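# Screw in the last cover screw, then rack the screwdriver

## Task

The cover has four screws. Three are already fully seated, and each of those has an orange paint dab next to its hole. Take the hex screwdriver from the rack and drive the unmarked fourth screw clockwise, as seen from above, until its head is as deep as the other three. The depth must come from turning: any depth gained by pressing or tapping does not count. Then put the screwdriver back upright in the rack. At the end the hand must not grip it at all and must not carry a meaningful share of its weight, so release it fully and move the hand away.

## Robot and tools

Robot: one six-joint arm ending in a five-fingered right hand. It has a force-torque sensor at the wrist flange and a wrist camera. The base may be tilted, and any mounting block under it counts as arm for the clearance check. Joint ranges in rad: shoulder pan -3.142..3.142; elbow 0..3.142; shoulder lift and the three wrist joints -6.283..6.283.

Scene frame: the origin is on the table top under the base, +z is up, and +y is to the left when facing along +x.

Hand point: a point fixed to the palm, 0.05 m in front of it, where the index pad and thumb tip meet in a pinch. Its axes: +z runs along the straightened fingers, +y points out of the palm, and +x runs across the palm toward the little finger. Straight fingertips extend 0.06-0.07 m beyond it along +z. Across the palm the hand reaches 0.08 m on the little-finger side. On the thumb side it reaches 0.02 m with the thumb fully opposed, up to 0.09 m otherwise. A wrist bracket on the little-finger side reaches 0.03 m past the point along +y and 0.11 m across the palm, and it can collide.

The 14-number row, every value in [-1, 1], in this order: dx, dy, dz, rx, ry, rz, little, ring, middle, index, thumb_bend, thumb_turn, force_limit, speed.
- dx..rz are an offset, not a pose. They are given in the hand point's own axes and scaled so 1.0 = 0.6 m or 180 degrees; rx, ry, rz form one rotation vector. The offset is counted from the hand point pose printed in the latest result that shows it. Before any such result in the scene, and for the second or later call within one reply, it is counted from where the robot is when the action begins. All rows of an action share this reference; they do not add up. All-zero offsets pull the hand back to the reference; they do not hold still.
- Finger values are absolute targets: +1 straight/open, -1 curled into the palm. thumb_bend: +1 straight, -1 fully bent. thumb_turn: +1 beside the palm, -1 opposite the fingers. A pinch is about index -0.22, thumb_bend -0.75, thumb_turn -0.57.
- force_limit maps -1..+1 linearly to about 0..10 N at the fingertip (0..15 N for the two thumb motors). It only stops closing.
- speed maps -1..+1 to nearly zero..full, where full crosses the whole range in 0.6 s. For a gentle grip, close at -0.9 or slower.

Finger motors start only when their target changes by 0.01 or more. They keep running after the action ends, then lock at the target or at the force limit; a lock resists at least 15 N. To squeeze harder, raise force_limit and send a target further closed than hand_measured. To loosen, send a target more open than hand_measured. For a whole-hand wrap on objects 0.035-0.08 m across, turn the thumb in front before reaching the object.

Tools:
- execute_actions {"actions": [...], "pictures": bool}. The list holds zero or one item. An empty list just reads the state. {"rows": [up to 15 rows], "steps": 1-15, default 15} applies one row per 1/30 s step and repeats the last row. {"steps": n}, n up to 300, is a wait counted from the previous result, including your reply time. A refused call sends nothing.
- move {"target": one row, "speed": 0.002-0.5 m/s (default 0.25; turning limited to twice that in rad/s), "stop_force": 9-40 N, optional}. The target uses the same offset reference as above. The hand numbers are sent at the start. The hand follows a straight path of 0.5-10 s; anything longer is cut off at 10 s. The path ignores obstacles and can overshoot, especially with the arm nearly straight. With stop_force, the path halts when the push against the motion, measured along the target line, rises that much above its starting level for 2 steps, or when the sensor saturates. The hand then backs up 2 steps and holds. The press can briefly reach double, so use very low speed. Do not rely on stop_force during rotations, or when contact happens above the sensor. Omit stop_force when leaving a surface. It is refused in the first 0.2 s of a scene.
- wait {"seconds": 0-10}.
- zoom_image {"camera": cam_high | cam_low | cam_wrist, "region": [x0, y0, x1, y1]} in pixels, at most 504x504.
- show_instructions: shows the reference pages.
- finished_scene {"scene": current number}: irreversible, and it reports success. A reply with no tool call ends everything.

Motion: the commanded pose is clipped each step to within 100 mm and 16 degrees of the measured pose. Commands lag about 0.17 s, and position wins over orientation. After an action the arm only reaches the last clipped pose, so check the result and send the remainder.

Results:
- The state line gives end_effector_position (m), end_effector_quat_wxyz, and velocities in the scene frame; the position is less accurate at long reach.
- "pose unreachable" means the clearance check altered or blocked what was sent. HELD marks affected steps. "Hand target" is the pose currently being driven to.
- hand_measured, hand_stopped_by (moving/target/force/stalled/fault) and hand_load_n (positive = pushed open; near 0 means the grip is lost) list six motors in row order.
- The move line reports the ending (done, off_target, moving, held, fault, contact), the distance to the target, and limits (paced = clipped; held = some steps blocked, after which the arm may surge).
- Wrist force and torque are in hand axes and point from the surface into the arm. Expect offsets up to about 4 N and noise about 2.4 N; each axis saturates near 50 N. "no reading" is harmless.
- Cameras: cam_high and cam_low are 504x504; cam_wrist is a 616x616 fisheye. Changed calibrations are listed in results.

Avoid:
- The arm is stiff, so aiming even slightly past a firm contact can trip a fault. Faults trigger at wrist torque 26.3 N m (141 for the other joints, held weight included) or at 150 N external force. They stop the arm for 10 s.
- Long holding heats motors: a MOTOR HOT warning appears at 70 °C, and the brakes engage at 85 °C.
- Do not drop things, slam, or knock anything off the table.
- Do not press the screw down; it must be turned in.
- Loose objects may occasionally be nudged.

Each tool is called after "Emit:" as name([rows], argument=value, ...), one row to a line, values as JSON.

## Session

Emit:
execute_actions(actions=[])

Scene clock: 0.00 s of 13600.00 s.
end_effector_position=(+0.3290, +0.2863, +0.1252) hand_measured=(+1.000, +1.000, +1.000, +1.000, +1.000, +1.000) hand_load_n=(+0.0, +0.0, +0.0, +0.0, +0.0, +0.0) hand_stopped_by=(target, target, target, target, target, target) hand_force_limit=0.00 hand_speed=-0.80 end_effector_quat_wxyz=(-0.108, +0.679, -0.706, -0.170) end_effector_velocity=(-0.000, -0.000, -0.000) end_effector_angular_velocity=(+0.000, +0.001, -0.000)
Joint positions: [ 0.074 -1.103  1.703  1.028  1.167 -3.051]
Joint velocities: [-0.     0.001  0.001 -0.    -0.    -0.   ]
Wrist force (N, on the end effector, along its own x y z axes, offset not removed): no reading
Wrist torque (N m, same axes, about the end effector's origin, offset not removed): no reading
Hand target: +0.329, +0.286, +0.125; -0.108, +0.679, -0.706, -0.170
camera_calibration (this result's frames):
cam_wrist: T_world_to_cam=[[-0.974441, 0.186771, 0.124823, 0.262703], [0.208629, 0.546381, 0.811136, -0.324426], [0.0832953, 0.816446, -0.571382, -0.0644964], [0, 0, 0, 1]] pos_world=[0.329046, 0.180853, 0.19351]

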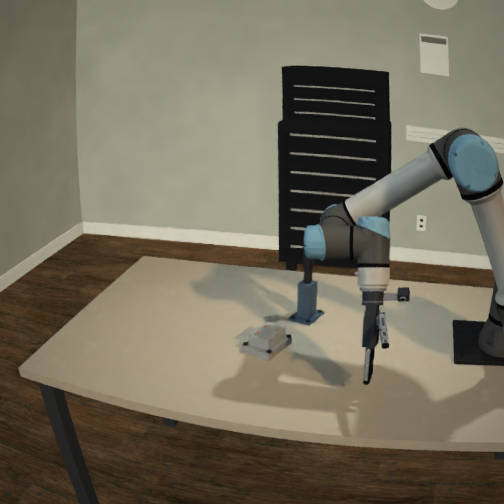

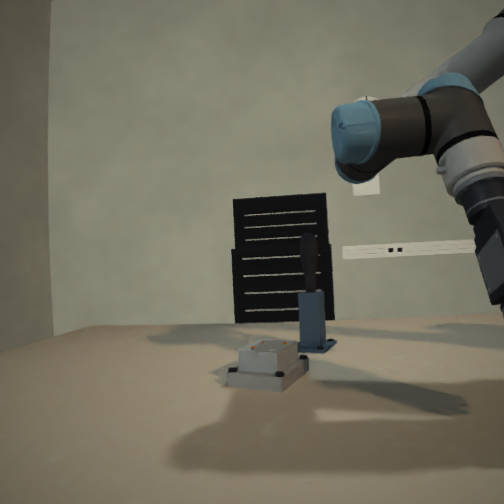

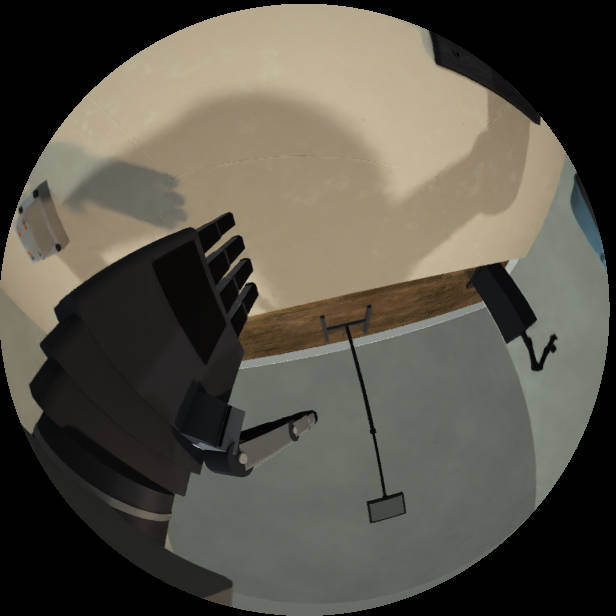

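Emit:
zoom_image(camera="cam_high", region=[230,240,340,370])

Emit:
zoom_image(camera="cam_low", region=[215,220,345,400])

Region (230, 240, 340, 370) of cam_high's 504x504 image, scaled by 3.877, with more detail than that image has; it fills the left 426 columns of this view, and the rest is white.

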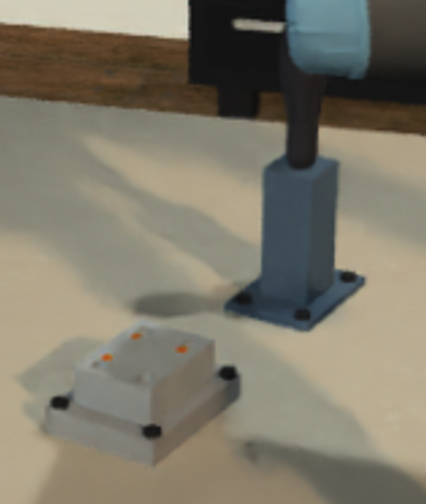

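Region (215, 220, 345, 400) of cam_low's 504x504 image, scaled by 2.800, with more detail than that image has.

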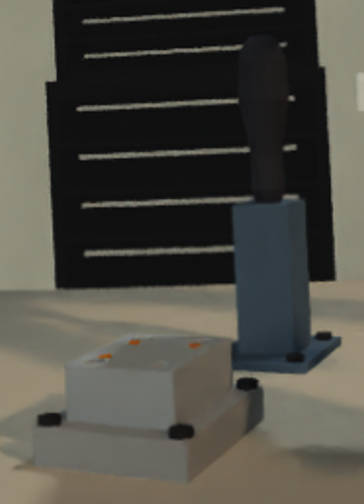

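Emit:
move(target=[0.27,-0.338,-0.573,0.347,0.492,-0.473,0.3,0.3,0.3,0.3,0.6,-1,1,0.3], speed=0.25)

Scene clock: 9.60 s of 13600.00 s.
end_effector_position=(+0.5488, +0.0003, +0.3601) hand_measured=(+0.300, +0.300, +0.300, +0.300, +0.600, -1.000) hand_load_n=(+0.0, +0.0, +0.0, +0.0, +0.0, +0.0) hand_stopped_by=(target, target, target, target, target, target) hand_force_limit=1.00 hand_speed=0.30 end_effector_quat_wxyz=(-0.001, +0.708, +0.000, +0.706) end_effector_velocity=(+0.002, -0.001, +0.001) end_effector_angular_velocity=(-0.006, -0.010, +0.013)
Joint positions: [-0.247 -1.826  2.068 -0.241  1.312 -4.71 ]
Joint velocities: [-0.014 -0.002  0.008 -0.016 -0.027 -0.003]
Wrist force (N, on the end effector, along its own x y z axes, offset not removed): [-1.1 2.8 0.2]
Wrist torque (N m, same axes, about the end effector's origin, offset not removed): [0.48 0.21 0.02]
Hand target: +0.549, +0.000, +0.360; -0.001, +0.707, +0.001, +0.707
Off the commanded pose: 0.001 m, 0 deg.
After step 90, 1.20 s passed at rest.
move: done
camera_calibration (this result's frames):
cam_wrist: T_world_to_cam=[[0.0349065, -0.985308, -0.167184, 0.0524925], [-0.551792, 0.120475, -0.825234, 0.602172], [0.833251, 0.121057, -0.53948, -0.137876], [0, 0, 0, 1]] pos_world=[0.445327, -0.00413438, 0.431327]

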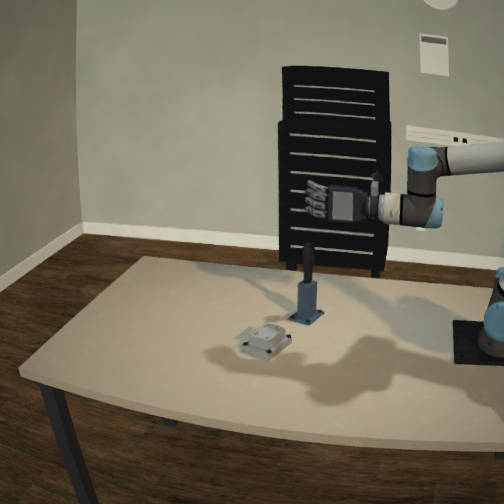

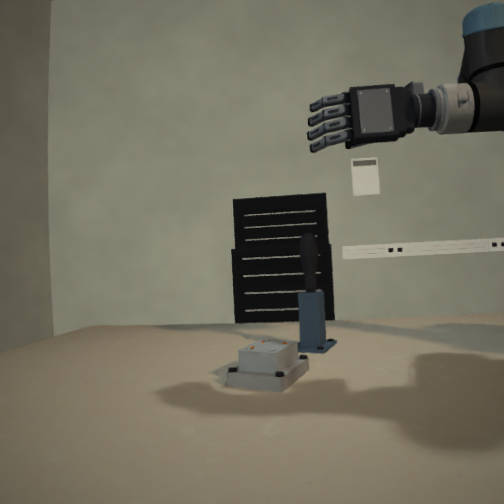

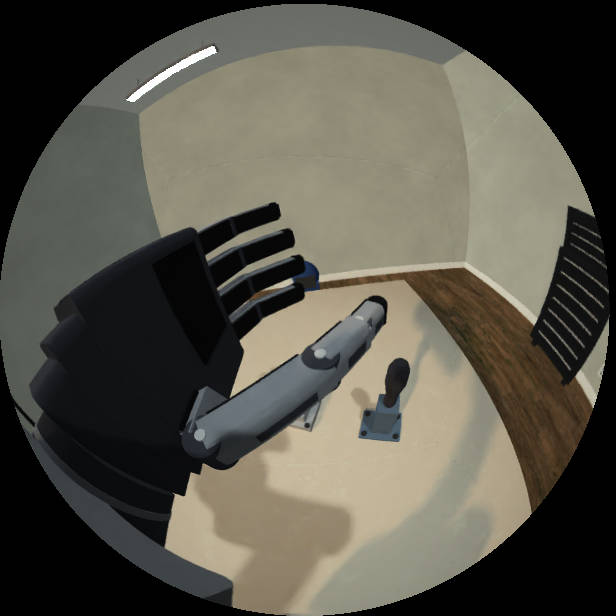

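Emit:
move(target=[-0.12,0.219,0.162,0,0,0,0.3,0.3,0.3,0.3,0.6,-1,1,0.3], speed=0.2)

Scene clock: 11.80 s of 13600.00 s.
end_effector_position=(+0.6456, -0.1309, +0.2879) hand_measured=(+0.300, +0.300, +0.300, +0.300, +0.600, -1.000) hand_load_n=(+0.0, +0.0, +0.0, +0.0, +0.0, +0.0) hand_stopped_by=(target, target, target, target, target, target) hand_force_limit=1.00 hand_speed=0.30 end_effector_quat_wxyz=(-0.001, +0.708, +0.000, +0.706) end_effector_velocity=(+0.002, -0.003, -0.001) end_effector_angular_velocity=(+0.000, -0.000, -0.002)
Joint positions: [-0.507 -1.5    1.974 -0.472  1.052 -4.711]
Joint velocities: [-0.002  0.007 -0.004 -0.003 -0.001  0.   ]
Wrist force (N, on the end effector, along its own x y z axes, offset not removed): [0.4 2.5 1.6]
Wrist torque (N m, same axes, about the end effector's origin, offset not removed): [0.31 -0.05 0.11]
Hand target: +0.646, -0.131, +0.288; -0.001, +0.708, +0.000, +0.706
Off the commanded pose: 0.000 m, 0 deg.
move: done
camera_calibration (this result's frames):
cam_wrist: T_world_to_cam=[[0.0348553, -0.985348, -0.166954, -0.0922293], [-0.55186, 0.120301, -0.825214, 0.611811], [0.833208, 0.120899, -0.539581, -0.241562], [0, 0, 0, 1]] pos_world=[0.54212, -0.135275, 0.359135]

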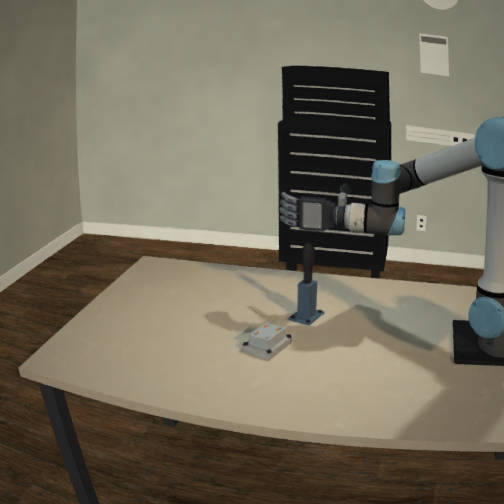

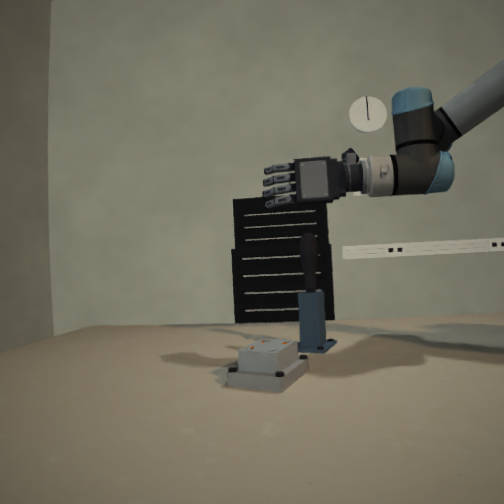

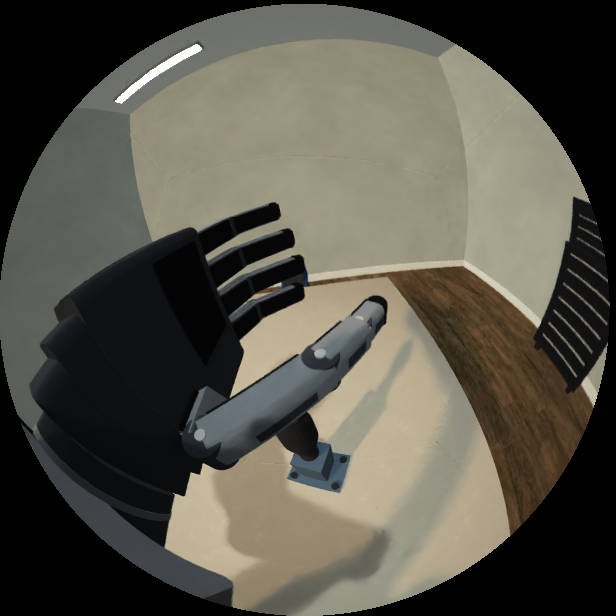

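Emit:
move(target=[-0.11,0,0,0,0,0,0.3,0.3,0.3,0.3,0.6,-1,1,0.3], speed=0.04, stop_force=9)

Scene clock: 14.83 s of 13600.00 s.
end_effector_position=(+0.6454, -0.1309, +0.2223) hand_measured=(+0.300, +0.300, +0.300, +0.300, +0.600, -1.000) hand_load_n=(+0.0, +0.0, +0.0, +0.0, +0.0, +0.0) hand_stopped_by=(target, target, target, target, target, target) hand_force_limit=1.00 hand_speed=0.30 end_effector_quat_wxyz=(-0.001, +0.708, +0.000, +0.706) end_effector_velocity=(-0.000, +0.000, -0.003) end_effector_angular_velocity=(+0.000, -0.000, +0.001)
Joint positions: [-0.507 -1.408  2.067 -0.657  1.052 -4.711]
Joint velocities: [-0.     0.005  0.005 -0.009 -0.001  0.   ]
Wrist force (N, on the end effector, along its own x y z axes, offset not removed): [-0.1 1.6 1.1]
Wrist torque (N m, same axes, about the end effector's origin, offset not removed): [0.25 0.04 0.09]
Hand target: +0.645, -0.131, +0.222; -0.001, +0.708, +0.000, +0.706
Off the commanded pose: 0.000 m, 0 deg.
move: done
camera_calibration (this result's frames):
cam_wrist: T_world_to_cam=[[0.0348443, -0.985371, -0.166826, -0.103211], [-0.551915, 0.12019, -0.825193, 0.557567], [0.833172, 0.120827, -0.539653, -0.276801], [0, 0, 0, 1]] pos_world=[0.54195, -0.135271, 0.293506]

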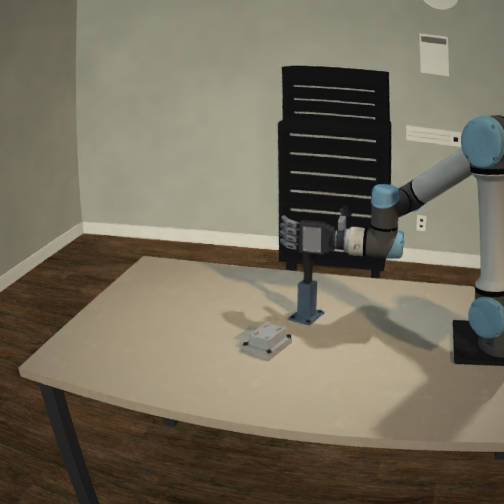

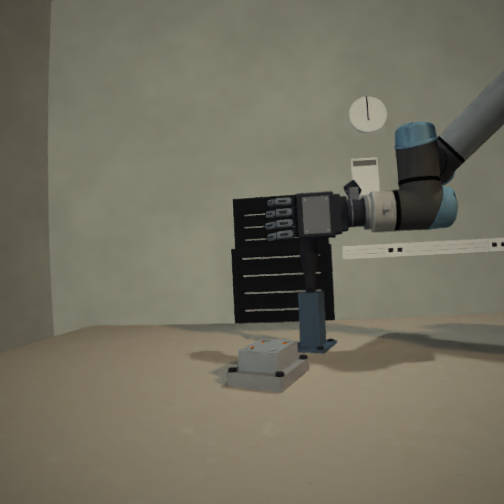

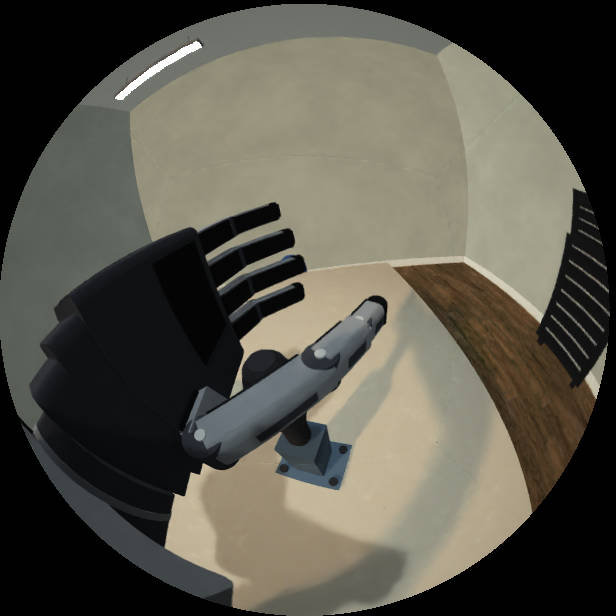

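Emit:
move(target=[-0.08,0,0,0,0,0,0.3,0.3,0.3,0.3,0.6,-1,1,0.3], speed=0.03, stop_force=9)

Scene clock: 17.43 s of 13600.00 s.
end_effector_position=(+0.6453, -0.1309, +0.1747) hand_measured=(+0.300, +0.300, +0.300, +0.300, +0.600, -1.000) hand_load_n=(+0.0, +0.0, +0.0, +0.0, +0.0, +0.0) hand_stopped_by=(target, target, target, target, target, target) hand_force_limit=1.00 hand_speed=0.30 end_effector_quat_wxyz=(-0.001, +0.708, +0.000, +0.706) end_effector_velocity=(+0.000, +0.000, -0.003) end_effector_angular_velocity=(+0.000, +0.000, +0.001)
Joint positions: [-0.507 -1.323  2.119 -0.795  1.052 -4.711]
Joint velocities: [ 0.001  0.006  0.002 -0.008  0.     0.   ]
Wrist force (N, on the end effector, along its own x y z axes, offset not removed): [-0.1 0.8 1.0]
Wrist torque (N m, same axes, about the end effector's origin, offset not removed): [0.10 -0.09 0.13]
Hand target: +0.645, -0.131, +0.174; -0.001, +0.708, +0.000, +0.706
Off the commanded pose: 0.000 m, 0 deg.
move: done
camera_calibration (this result's frames):
cam_wrist: T_world_to_cam=[[0.0348345, -0.985381, -0.166764, -0.111168], [-0.551962, 0.120137, -0.82517, 0.518196], [0.833141, 0.120791, -0.539708, -0.302376], [0, 0, 0, 1]] pos_world=[0.541819, -0.135273, 0.245867]

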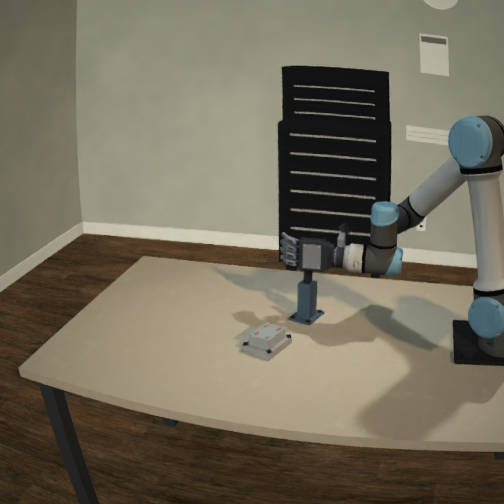

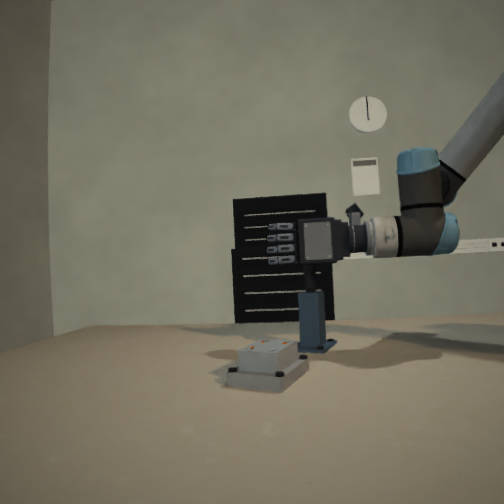

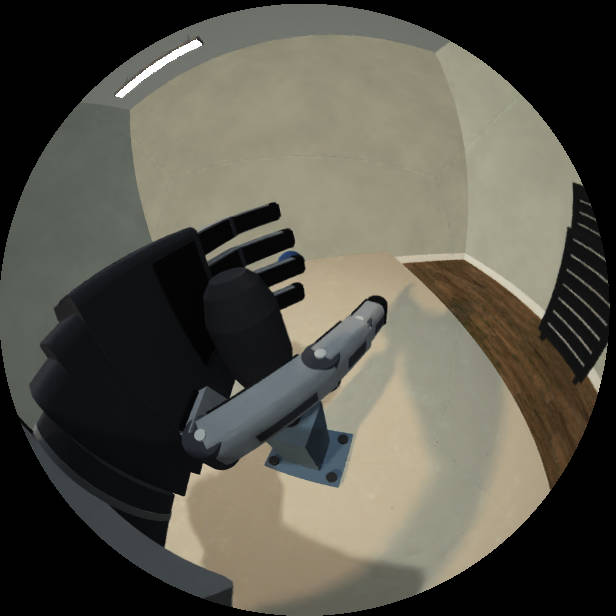

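Closing the grip, then lifting.

Emit:
move(target=[0,0,0,0,0,0,-0.99,-0.99,-0.99,-0.99,0.6,-1,1,0.4])

Emit:
move(target=[0,0,0,0,0,0,-0.99,-0.99,-0.99,-0.99,-0.96,-1,1,0.1])

Emit:
move(target=[0.2,0,0,0,0,0,-0.99,-0.99,-0.99,-0.99,-0.96,-1,1,0.1], speed=0.05)

Scene clock: 19.07 s of 13600.00 s.
end_effector_position=(+0.6452, -0.1309, +0.1746) hand_measured=(-0.990, -0.952, -0.920, -0.914, +0.600, -1.000) hand_load_n=(+0.0, +11.5, +11.5, +12.0, +0.0, +0.0) hand_stopped_by=(target, force, force, force, target, target) hand_force_limit=1.00 hand_speed=0.40 end_effector_quat_wxyz=(-0.001, +0.708, +0.000, +0.706) end_effector_velocity=(+0.000, -0.000, +0.000) end_effector_angular_velocity=(-0.000, -0.001, +0.000)
Joint positions: [-0.507 -1.323  2.119 -0.795  1.052 -4.711]
Joint velocities: [-0.  0. -0. -0. -0.  0.]
Wrist force (N, on the end effector, along its own x y z axes, offset not removed): [-3.9 4.0 20.3]
Wrist torque (N m, same axes, about the end effector's origin, offset not removed): [-0.01 0.00 0.06]
Hand target: +0.645, -0.131, +0.175; -0.001, +0.708, +0.000, +0.706
Off the commanded pose: 0.000 m, 0 deg.
move: done
camera_calibration (this result's frames):
cam_wrist: T_world_to_cam=[[0.034829, -0.985368, -0.166843, -0.111135], [-0.552029, 0.120197, -0.825116, 0.518171], [0.833097, 0.12084, -0.539765, -0.302348], [0, 0, 0, 1]] pos_world=[0.541801, -0.135256, 0.245813]

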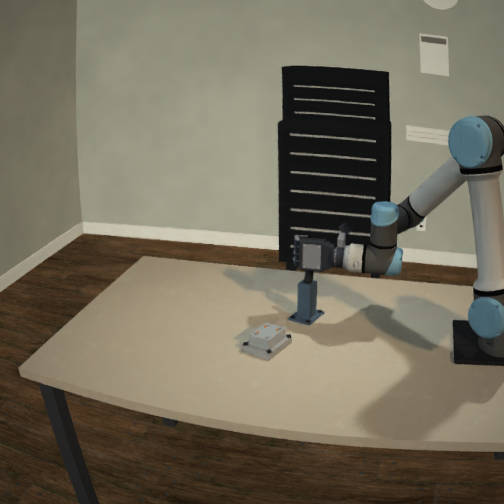

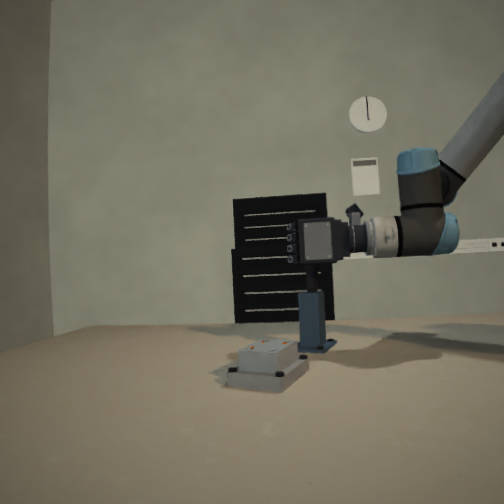

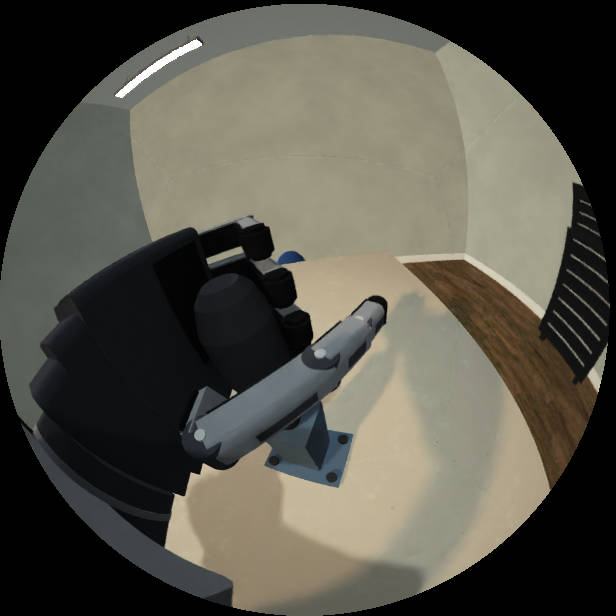

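Scene clock: 19.93 s of 13600.00 s.
end_effector_position=(+0.6452, -0.1309, +0.1746) hand_measured=(-0.990, -0.952, -0.920, -0.914, -0.012, -1.000) hand_load_n=(+0.0, +11.5, +10.5, +12.0, +15.5, +3.5) hand_stopped_by=(target, force, force, force, force, target) hand_force_limit=1.00 hand_speed=0.10 end_effector_quat_wxyz=(-0.001, +0.708, +0.000, +0.706) end_effector_velocity=(-0.000, +0.000, -0.000) end_effector_angular_velocity=(+0.000, +0.000, -0.000)
Joint positions: [-0.507 -1.323  2.119 -0.795  1.052 -4.711]
Joint velocities: [ 0.     0.     0.    -0.     0.001  0.   ]
Wrist force (N, on the end effector, along its own x y z axes, offset not removed): [-2.5 4.9 20.1]
Wrist torque (N m, same axes, about the end effector's origin, offset not removed): [0.02 -0.30 0.16]
Hand target: +0.645, -0.131, +0.175; -0.001, +0.708, +0.000, +0.706
Off the commanded pose: 0.000 m, 0 deg.
move: done
camera_calibration (this result's frames):
cam_wrist: T_world_to_cam=[[0.0348287, -0.985368, -0.166843, -0.111136], [-0.552029, 0.120197, -0.825116, 0.518178], [0.833097, 0.12084, -0.539766, -0.302346], [0, 0, 0, 1]] pos_world=[0.541804, -0.135257, 0.245818]

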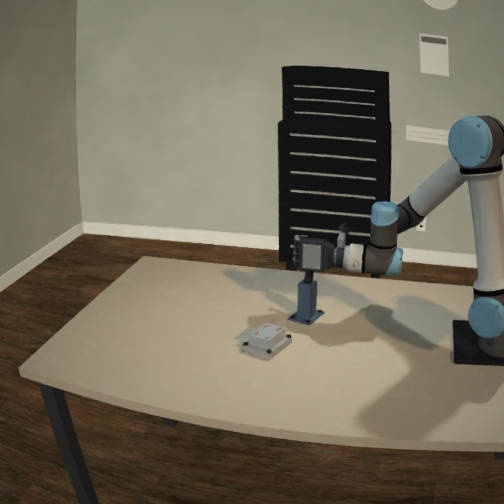

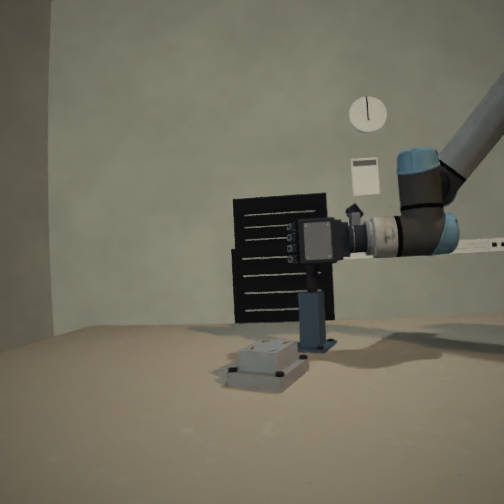

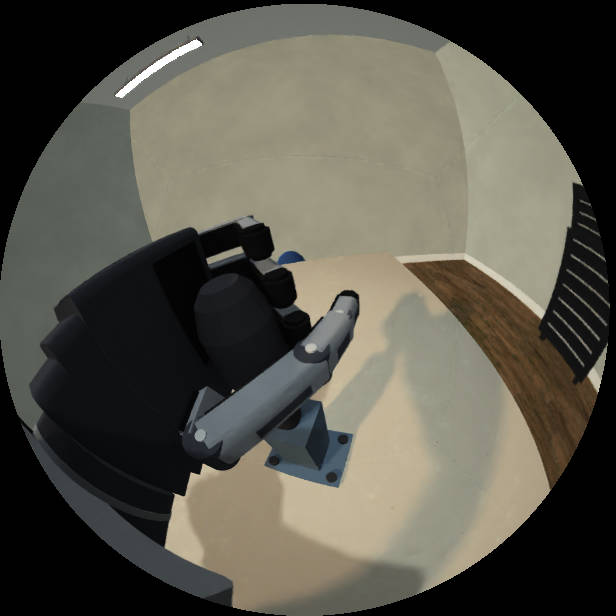

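Scene clock: 22.77 s of 13600.00 s.
end_effector_position=(+0.6456, -0.1308, +0.2943) hand_measured=(-0.990, -0.954, -0.920, -0.914, -0.012, -1.000) hand_load_n=(+0.0, +0.5, +5.5, +2.5, +14.0, +3.5) hand_stopped_by=(target, force, force, force, force, target) hand_force_limit=1.00 hand_speed=0.10 end_effector_quat_wxyz=(-0.001, +0.708, +0.000, +0.706) end_effector_velocity=(+0.000, +0.001, +0.003) end_effector_angular_velocity=(-0.000, -0.000, +0.002)
Joint positions: [-0.507 -1.508  1.964 -0.455  1.052 -4.711]
Joint velocities: [ 0.001 -0.003 -0.005  0.008 -0.001 -0.   ]
Wrist force (N, on the end effector, along its own x y z axes, offset not removed): [-0.3 1.7 1.8]
Wrist torque (N m, same axes, about the end effector's origin, offset not removed): [0.25 0.00 0.05]
Hand target: +0.646, -0.131, +0.295; -0.001, +0.708, +0.000, +0.706
Off the commanded pose: 0.000 m, 0 deg.
move: done
camera_calibration (this result's frames):
cam_wrist: T_world_to_cam=[[0.0348912, -0.985331, -0.167051, -0.0910899], [-0.551976, 0.120345, -0.82513, 0.617086], [0.833129, 0.120998, -0.53968, -0.238056], [0, 0, 0, 1]] pos_world=[0.542127, -0.135213, 0.365485]

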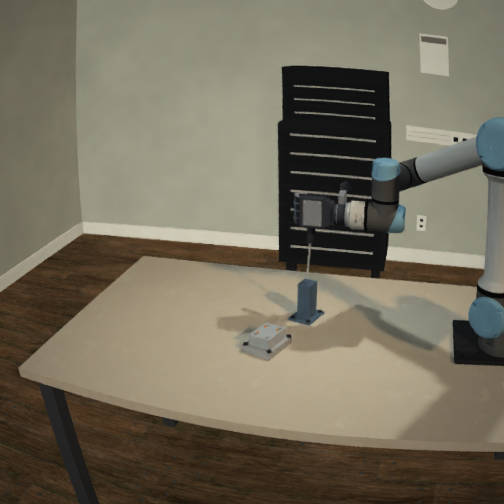

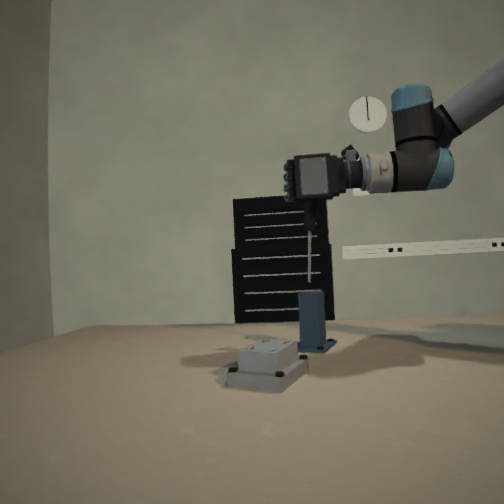

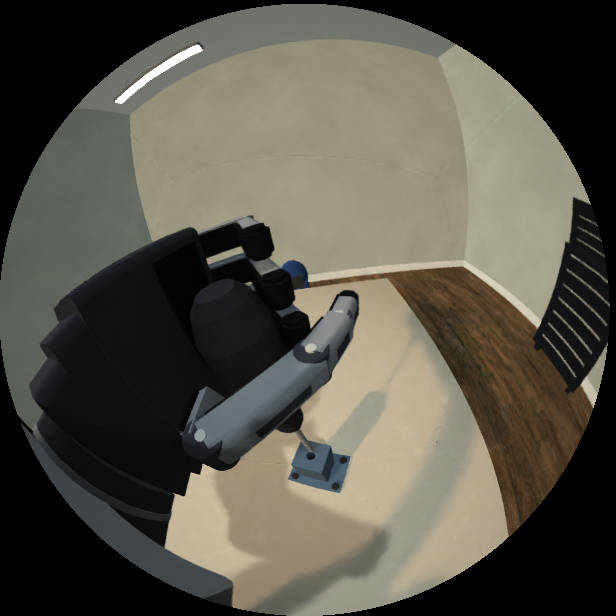

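Emit:
move(target=[-0.03,-0.368,0.085,0,0,0,-1,-1,-1,-1,-1,-1,1,0.1], speed=0.15)

Emit:
zoom_image(camera="cam_high", region=[225,250,315,370])

Emit:
zoom_image(camera="cam_low", region=[215,230,325,400])

Emit:
zoom_image(camera="cam_wrist", region=[240,380,380,520])

Scene clock: 26.23 s of 13600.00 s.
end_effector_position=(+0.6963, +0.0898, +0.2762) hand_measured=(-1.000, -0.996, -0.932, -0.944, -0.028, -1.000) hand_load_n=(+0.0, +9.0, +11.5, +12.0, +15.0, +3.5) hand_stopped_by=(target, target, force, force, force, target) hand_force_limit=1.00 hand_speed=0.10 end_effector_quat_wxyz=(-0.001, +0.708, +0.000, +0.706) end_effector_velocity=(+0.001, +0.003, -0.000) end_effector_angular_velocity=(+0.000, -0.000, -0.000)
Joint positions: [ 0.045 -1.329  1.803 -0.473  1.604 -4.71 ]
Joint velocities: [ 0.006  0.004 -0.005  0.     0.006  0.   ]
Wrist force (N, on the end effector, along its own x y z axes, offset not removed): [-1.2 3.4 0.4]
Wrist torque (N m, same axes, about the end effector's origin, offset not removed): [0.58 0.14 0.05]
Hand target: +0.696, +0.090, +0.276; -0.001, +0.708, +0.000, +0.706
Off the commanded pose: 0.000 m, 0 deg.
move: done
camera_calibration (this result's frames):
cam_wrist: T_world_to_cam=[[0.0350959, -0.985223, -0.167642, 0.121504], [-0.551866, 0.120745, -0.825145, 0.603549], [0.833194, 0.121475, -0.539473, -0.316925], [0, 0, 0, 1]] pos_world=[0.592874, 0.0853316, 0.347413]

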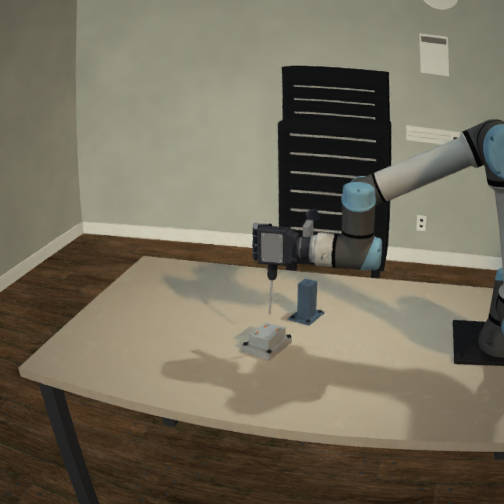

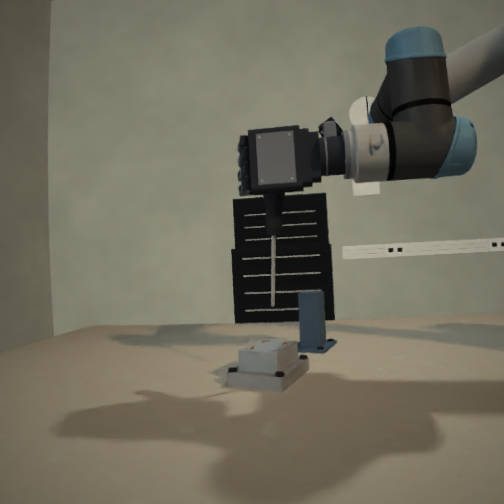

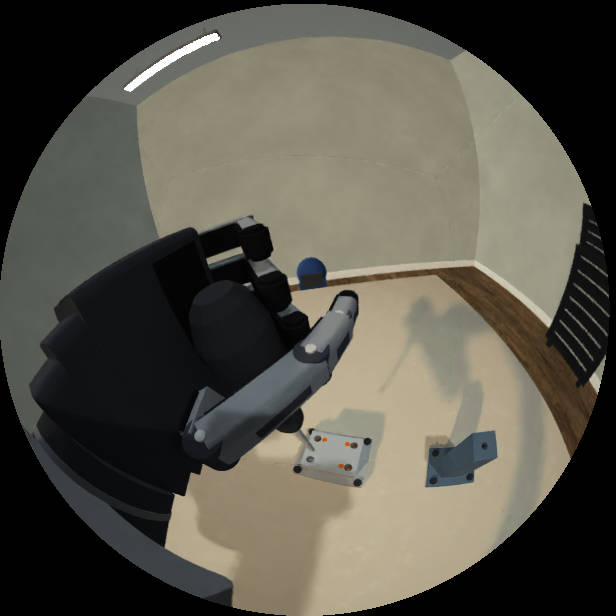

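Region (225, 250, 315, 370) of cam_high's 504x504 image, scaled by 4.200, with more detail than that image has; it fills the left 378 columns of this view, and the rest is white.

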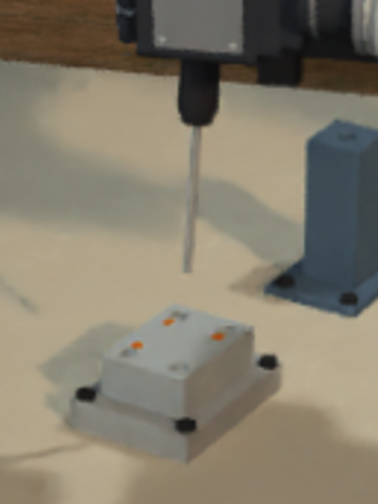

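Region (215, 230, 325, 400) of cam_low's 504x504 image, scaled by 2.965, with more detail than that image has; it fills the left 326 columns of this view, and the rest is white.

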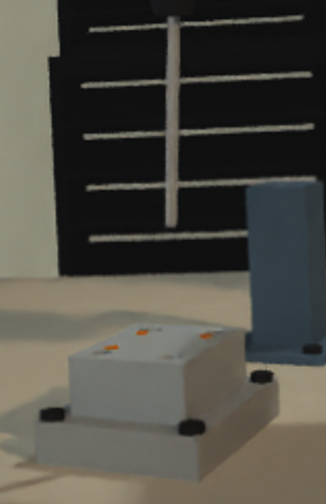

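Region (240, 380, 380, 520) of cam_wrist's 616x616 image, scaled by 3.600, with more detail than that image has.

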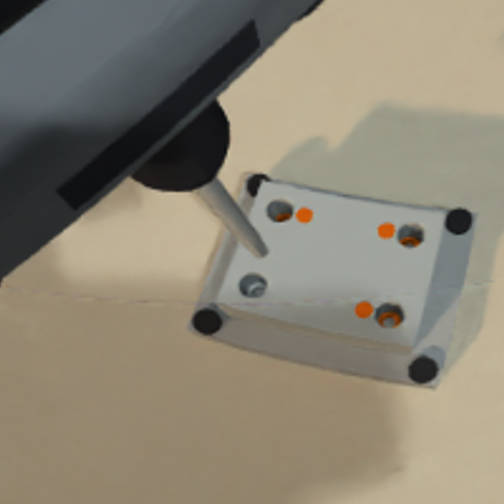

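Emit:
move(target=[-0.065,0,0,0,0,0,-1,-1,-1,-1,-1,-1,1,0.1], speed=0.04)

Emit:
zoom_image(camera="cam_high", region=[235,290,305,360])

Emit:
zoom_image(camera="cam_low", region=[235,290,315,370])

Emit:
zoom_image(camera="cam_wrist", region=[260,400,360,500])

Scene clock: 28.83 s of 13600.00 s.
end_effector_position=(+0.6962, +0.0898, +0.2376) hand_measured=(-1.000, -0.996, -0.932, -0.944, -0.028, -1.000) hand_load_n=(+0.0, +9.0, +11.5, +12.0, +15.0, +3.5) hand_stopped_by=(target, target, force, force, force, target) hand_force_limit=1.00 hand_speed=0.10 end_effector_quat_wxyz=(-0.001, +0.708, +0.000, +0.706) end_effector_velocity=(-0.000, +0.001, -0.003) end_effector_angular_velocity=(-0.000, +0.001, +0.002)
Joint positions: [ 0.046 -1.282  1.854 -0.571  1.604 -4.71 ]
Joint velocities: [ 0.     0.004  0.003 -0.007 -0.001  0.   ]
Wrist force (N, on the end effector, along its own x y z axes, offset not removed): [-0.3 1.5 1.2]
Wrist torque (N m, same axes, about the end effector's origin, offset not removed): [0.21 -0.06 0.13]
Hand target: +0.696, +0.090, +0.237; -0.001, +0.708, +0.000, +0.706
Off the commanded pose: 0.000 m, 0 deg.
move: done
camera_calibration (this result's frames):
cam_wrist: T_world_to_cam=[[0.0350835, -0.985223, -0.167648, 0.115063], [-0.551904, 0.120751, -0.825119, 0.571624], [0.833169, 0.121473, -0.539512, -0.337657], [0, 0, 0, 1]] pos_world=[0.59277, 0.085355, 0.308777]

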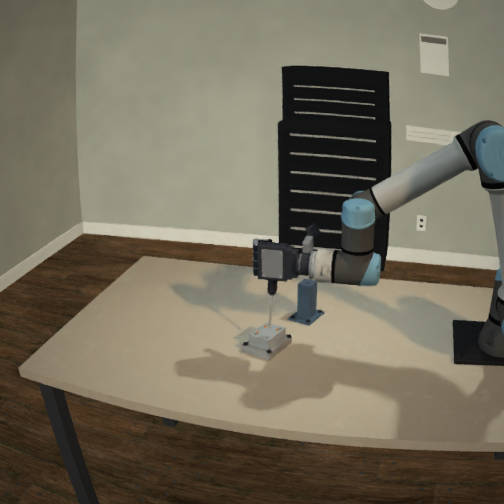

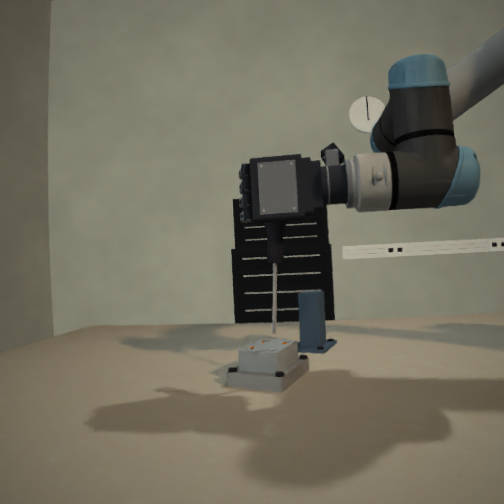

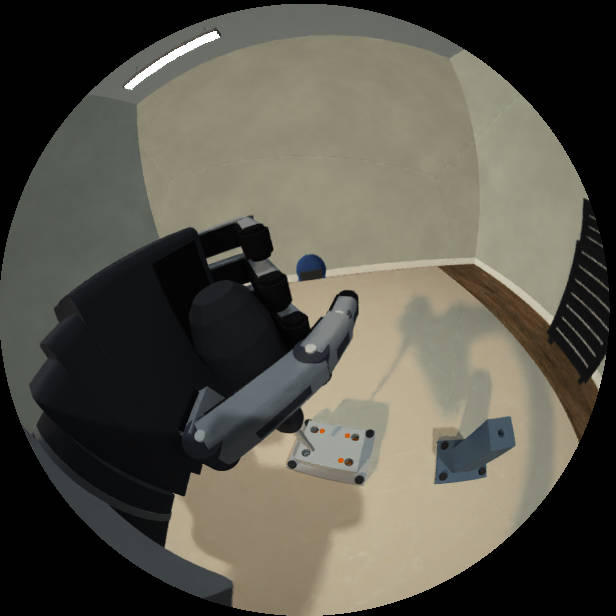

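Region (235, 290, 305, 360) of cam_high's 504x504 image, scaled by 7.200, with more detail than that image has.

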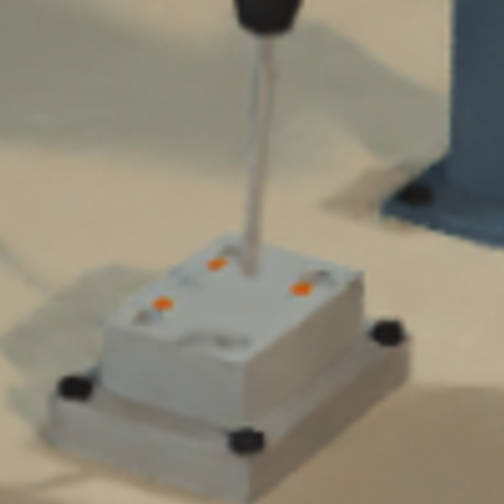

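Region (235, 290, 315, 370) of cam_low's 504x504 image, scaled by 6.300, with more detail than that image has.

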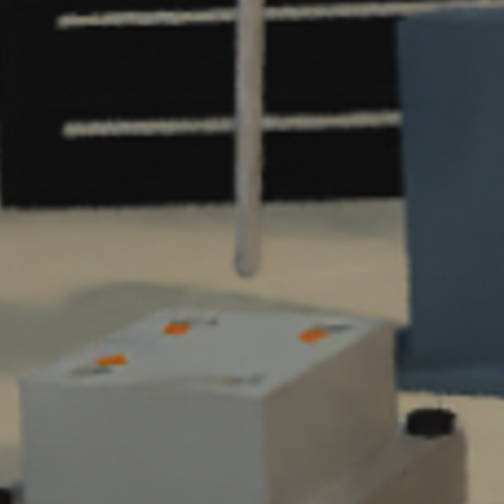

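Region (260, 400, 360, 500) of cam_wrist's 616x616 image, scaled by 5.040, with more detail than that image has.

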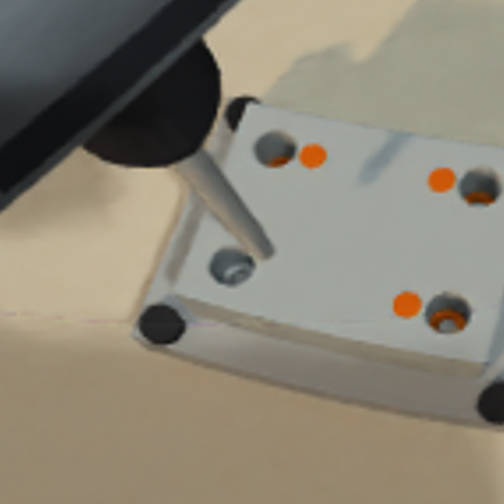

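Emit:
move(target=[-0.008,-0.03,0,0,0,0,-1,-1,-1,-1,-1,-1,1,0.1], speed=0.03)

Emit:
zoom_image(camera="cam_high", region=[235,290,305,360])

Emit:
zoom_image(camera="cam_low", region=[235,290,315,370])

Emit:
zoom_image(camera="cam_wrist", region=[260,400,360,500])

Scene clock: 31.10 s of 13600.00 s.
end_effector_position=(+0.6962, +0.1075, +0.2329) hand_measured=(-1.000, -0.996, -0.932, -0.944, -0.028, -1.000) hand_load_n=(+0.0, +9.0, +11.5, +12.0, +15.0, +3.5) hand_stopped_by=(target, target, force, force, force, target) hand_force_limit=1.00 hand_speed=0.10 end_effector_quat_wxyz=(-0.001, +0.708, +0.000, +0.706) end_effector_velocity=(-0.000, +0.002, -0.000) end_effector_angular_velocity=(+0.000, -0.001, -0.001)
Joint positions: [ 0.085 -1.263  1.842 -0.578  1.643 -4.71 ]
Joint velocities: [ 0.006  0.002 -0.002 -0.002  0.007 -0.   ]
Wrist force (N, on the end effector, along its own x y z axes, offset not removed): [-0.5 1.7 0.7]
Wrist torque (N m, same axes, about the end effector's origin, offset not removed): [0.33 0.02 0.09]
Hand target: +0.696, +0.108, +0.233; -0.001, +0.708, +0.000, +0.706
Off the commanded pose: 0.000 m, 0 deg.
move: done
camera_calibration (this result's frames):
cam_wrist: T_world_to_cam=[[0.0351303, -0.985214, -0.167687, 0.131656], [-0.551912, 0.120758, -0.825113, 0.56559], [0.833162, 0.121535, -0.539509, -0.34232], [0, 0, 0, 1]] pos_world=[0.592739, 0.103014, 0.304068]

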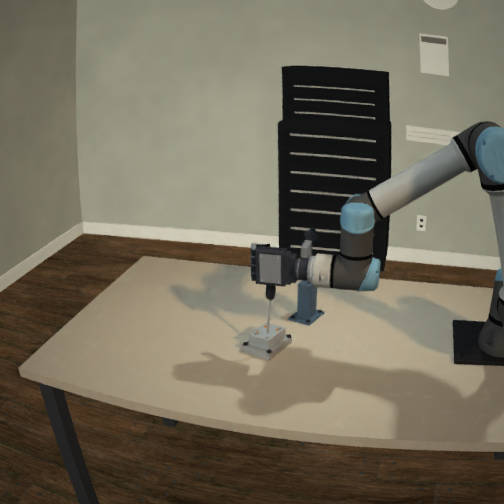

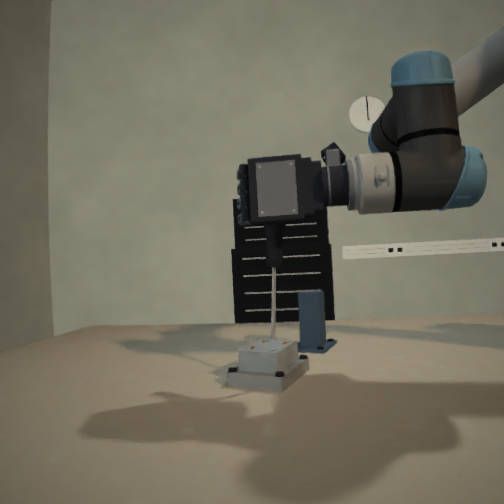

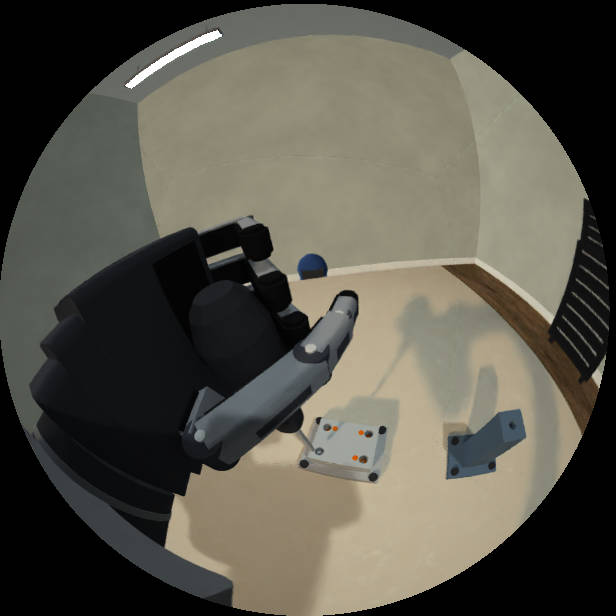

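Region (235, 290, 305, 360) of cam_high's 504x504 image, scaled by 7.200, with more detail than that image has.

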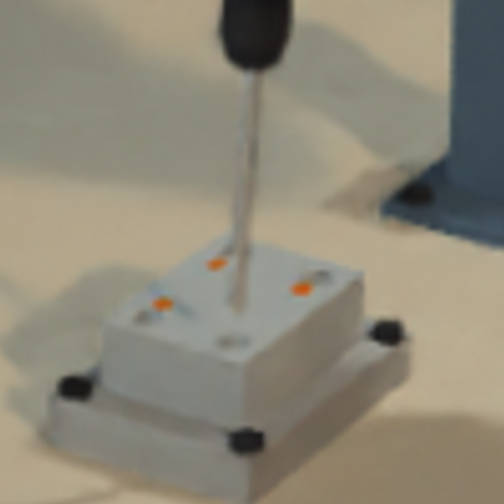

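Region (235, 290, 315, 370) of cam_low's 504x504 image, scaled by 6.300, with more detail than that image has.

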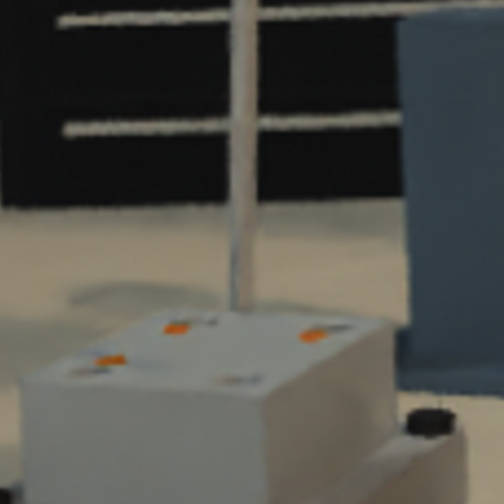

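Region (260, 400, 360, 500) of cam_wrist's 616x616 image, scaled by 5.040, with more detail than that image has.

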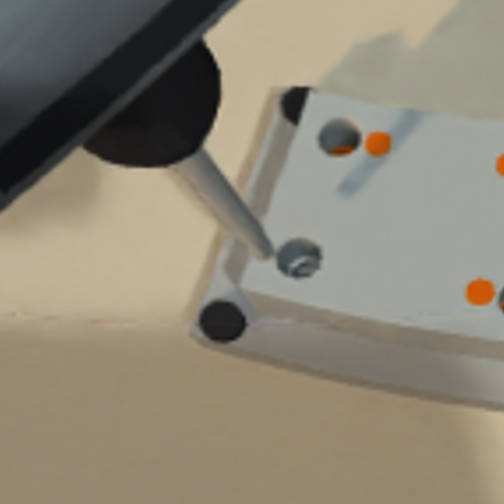

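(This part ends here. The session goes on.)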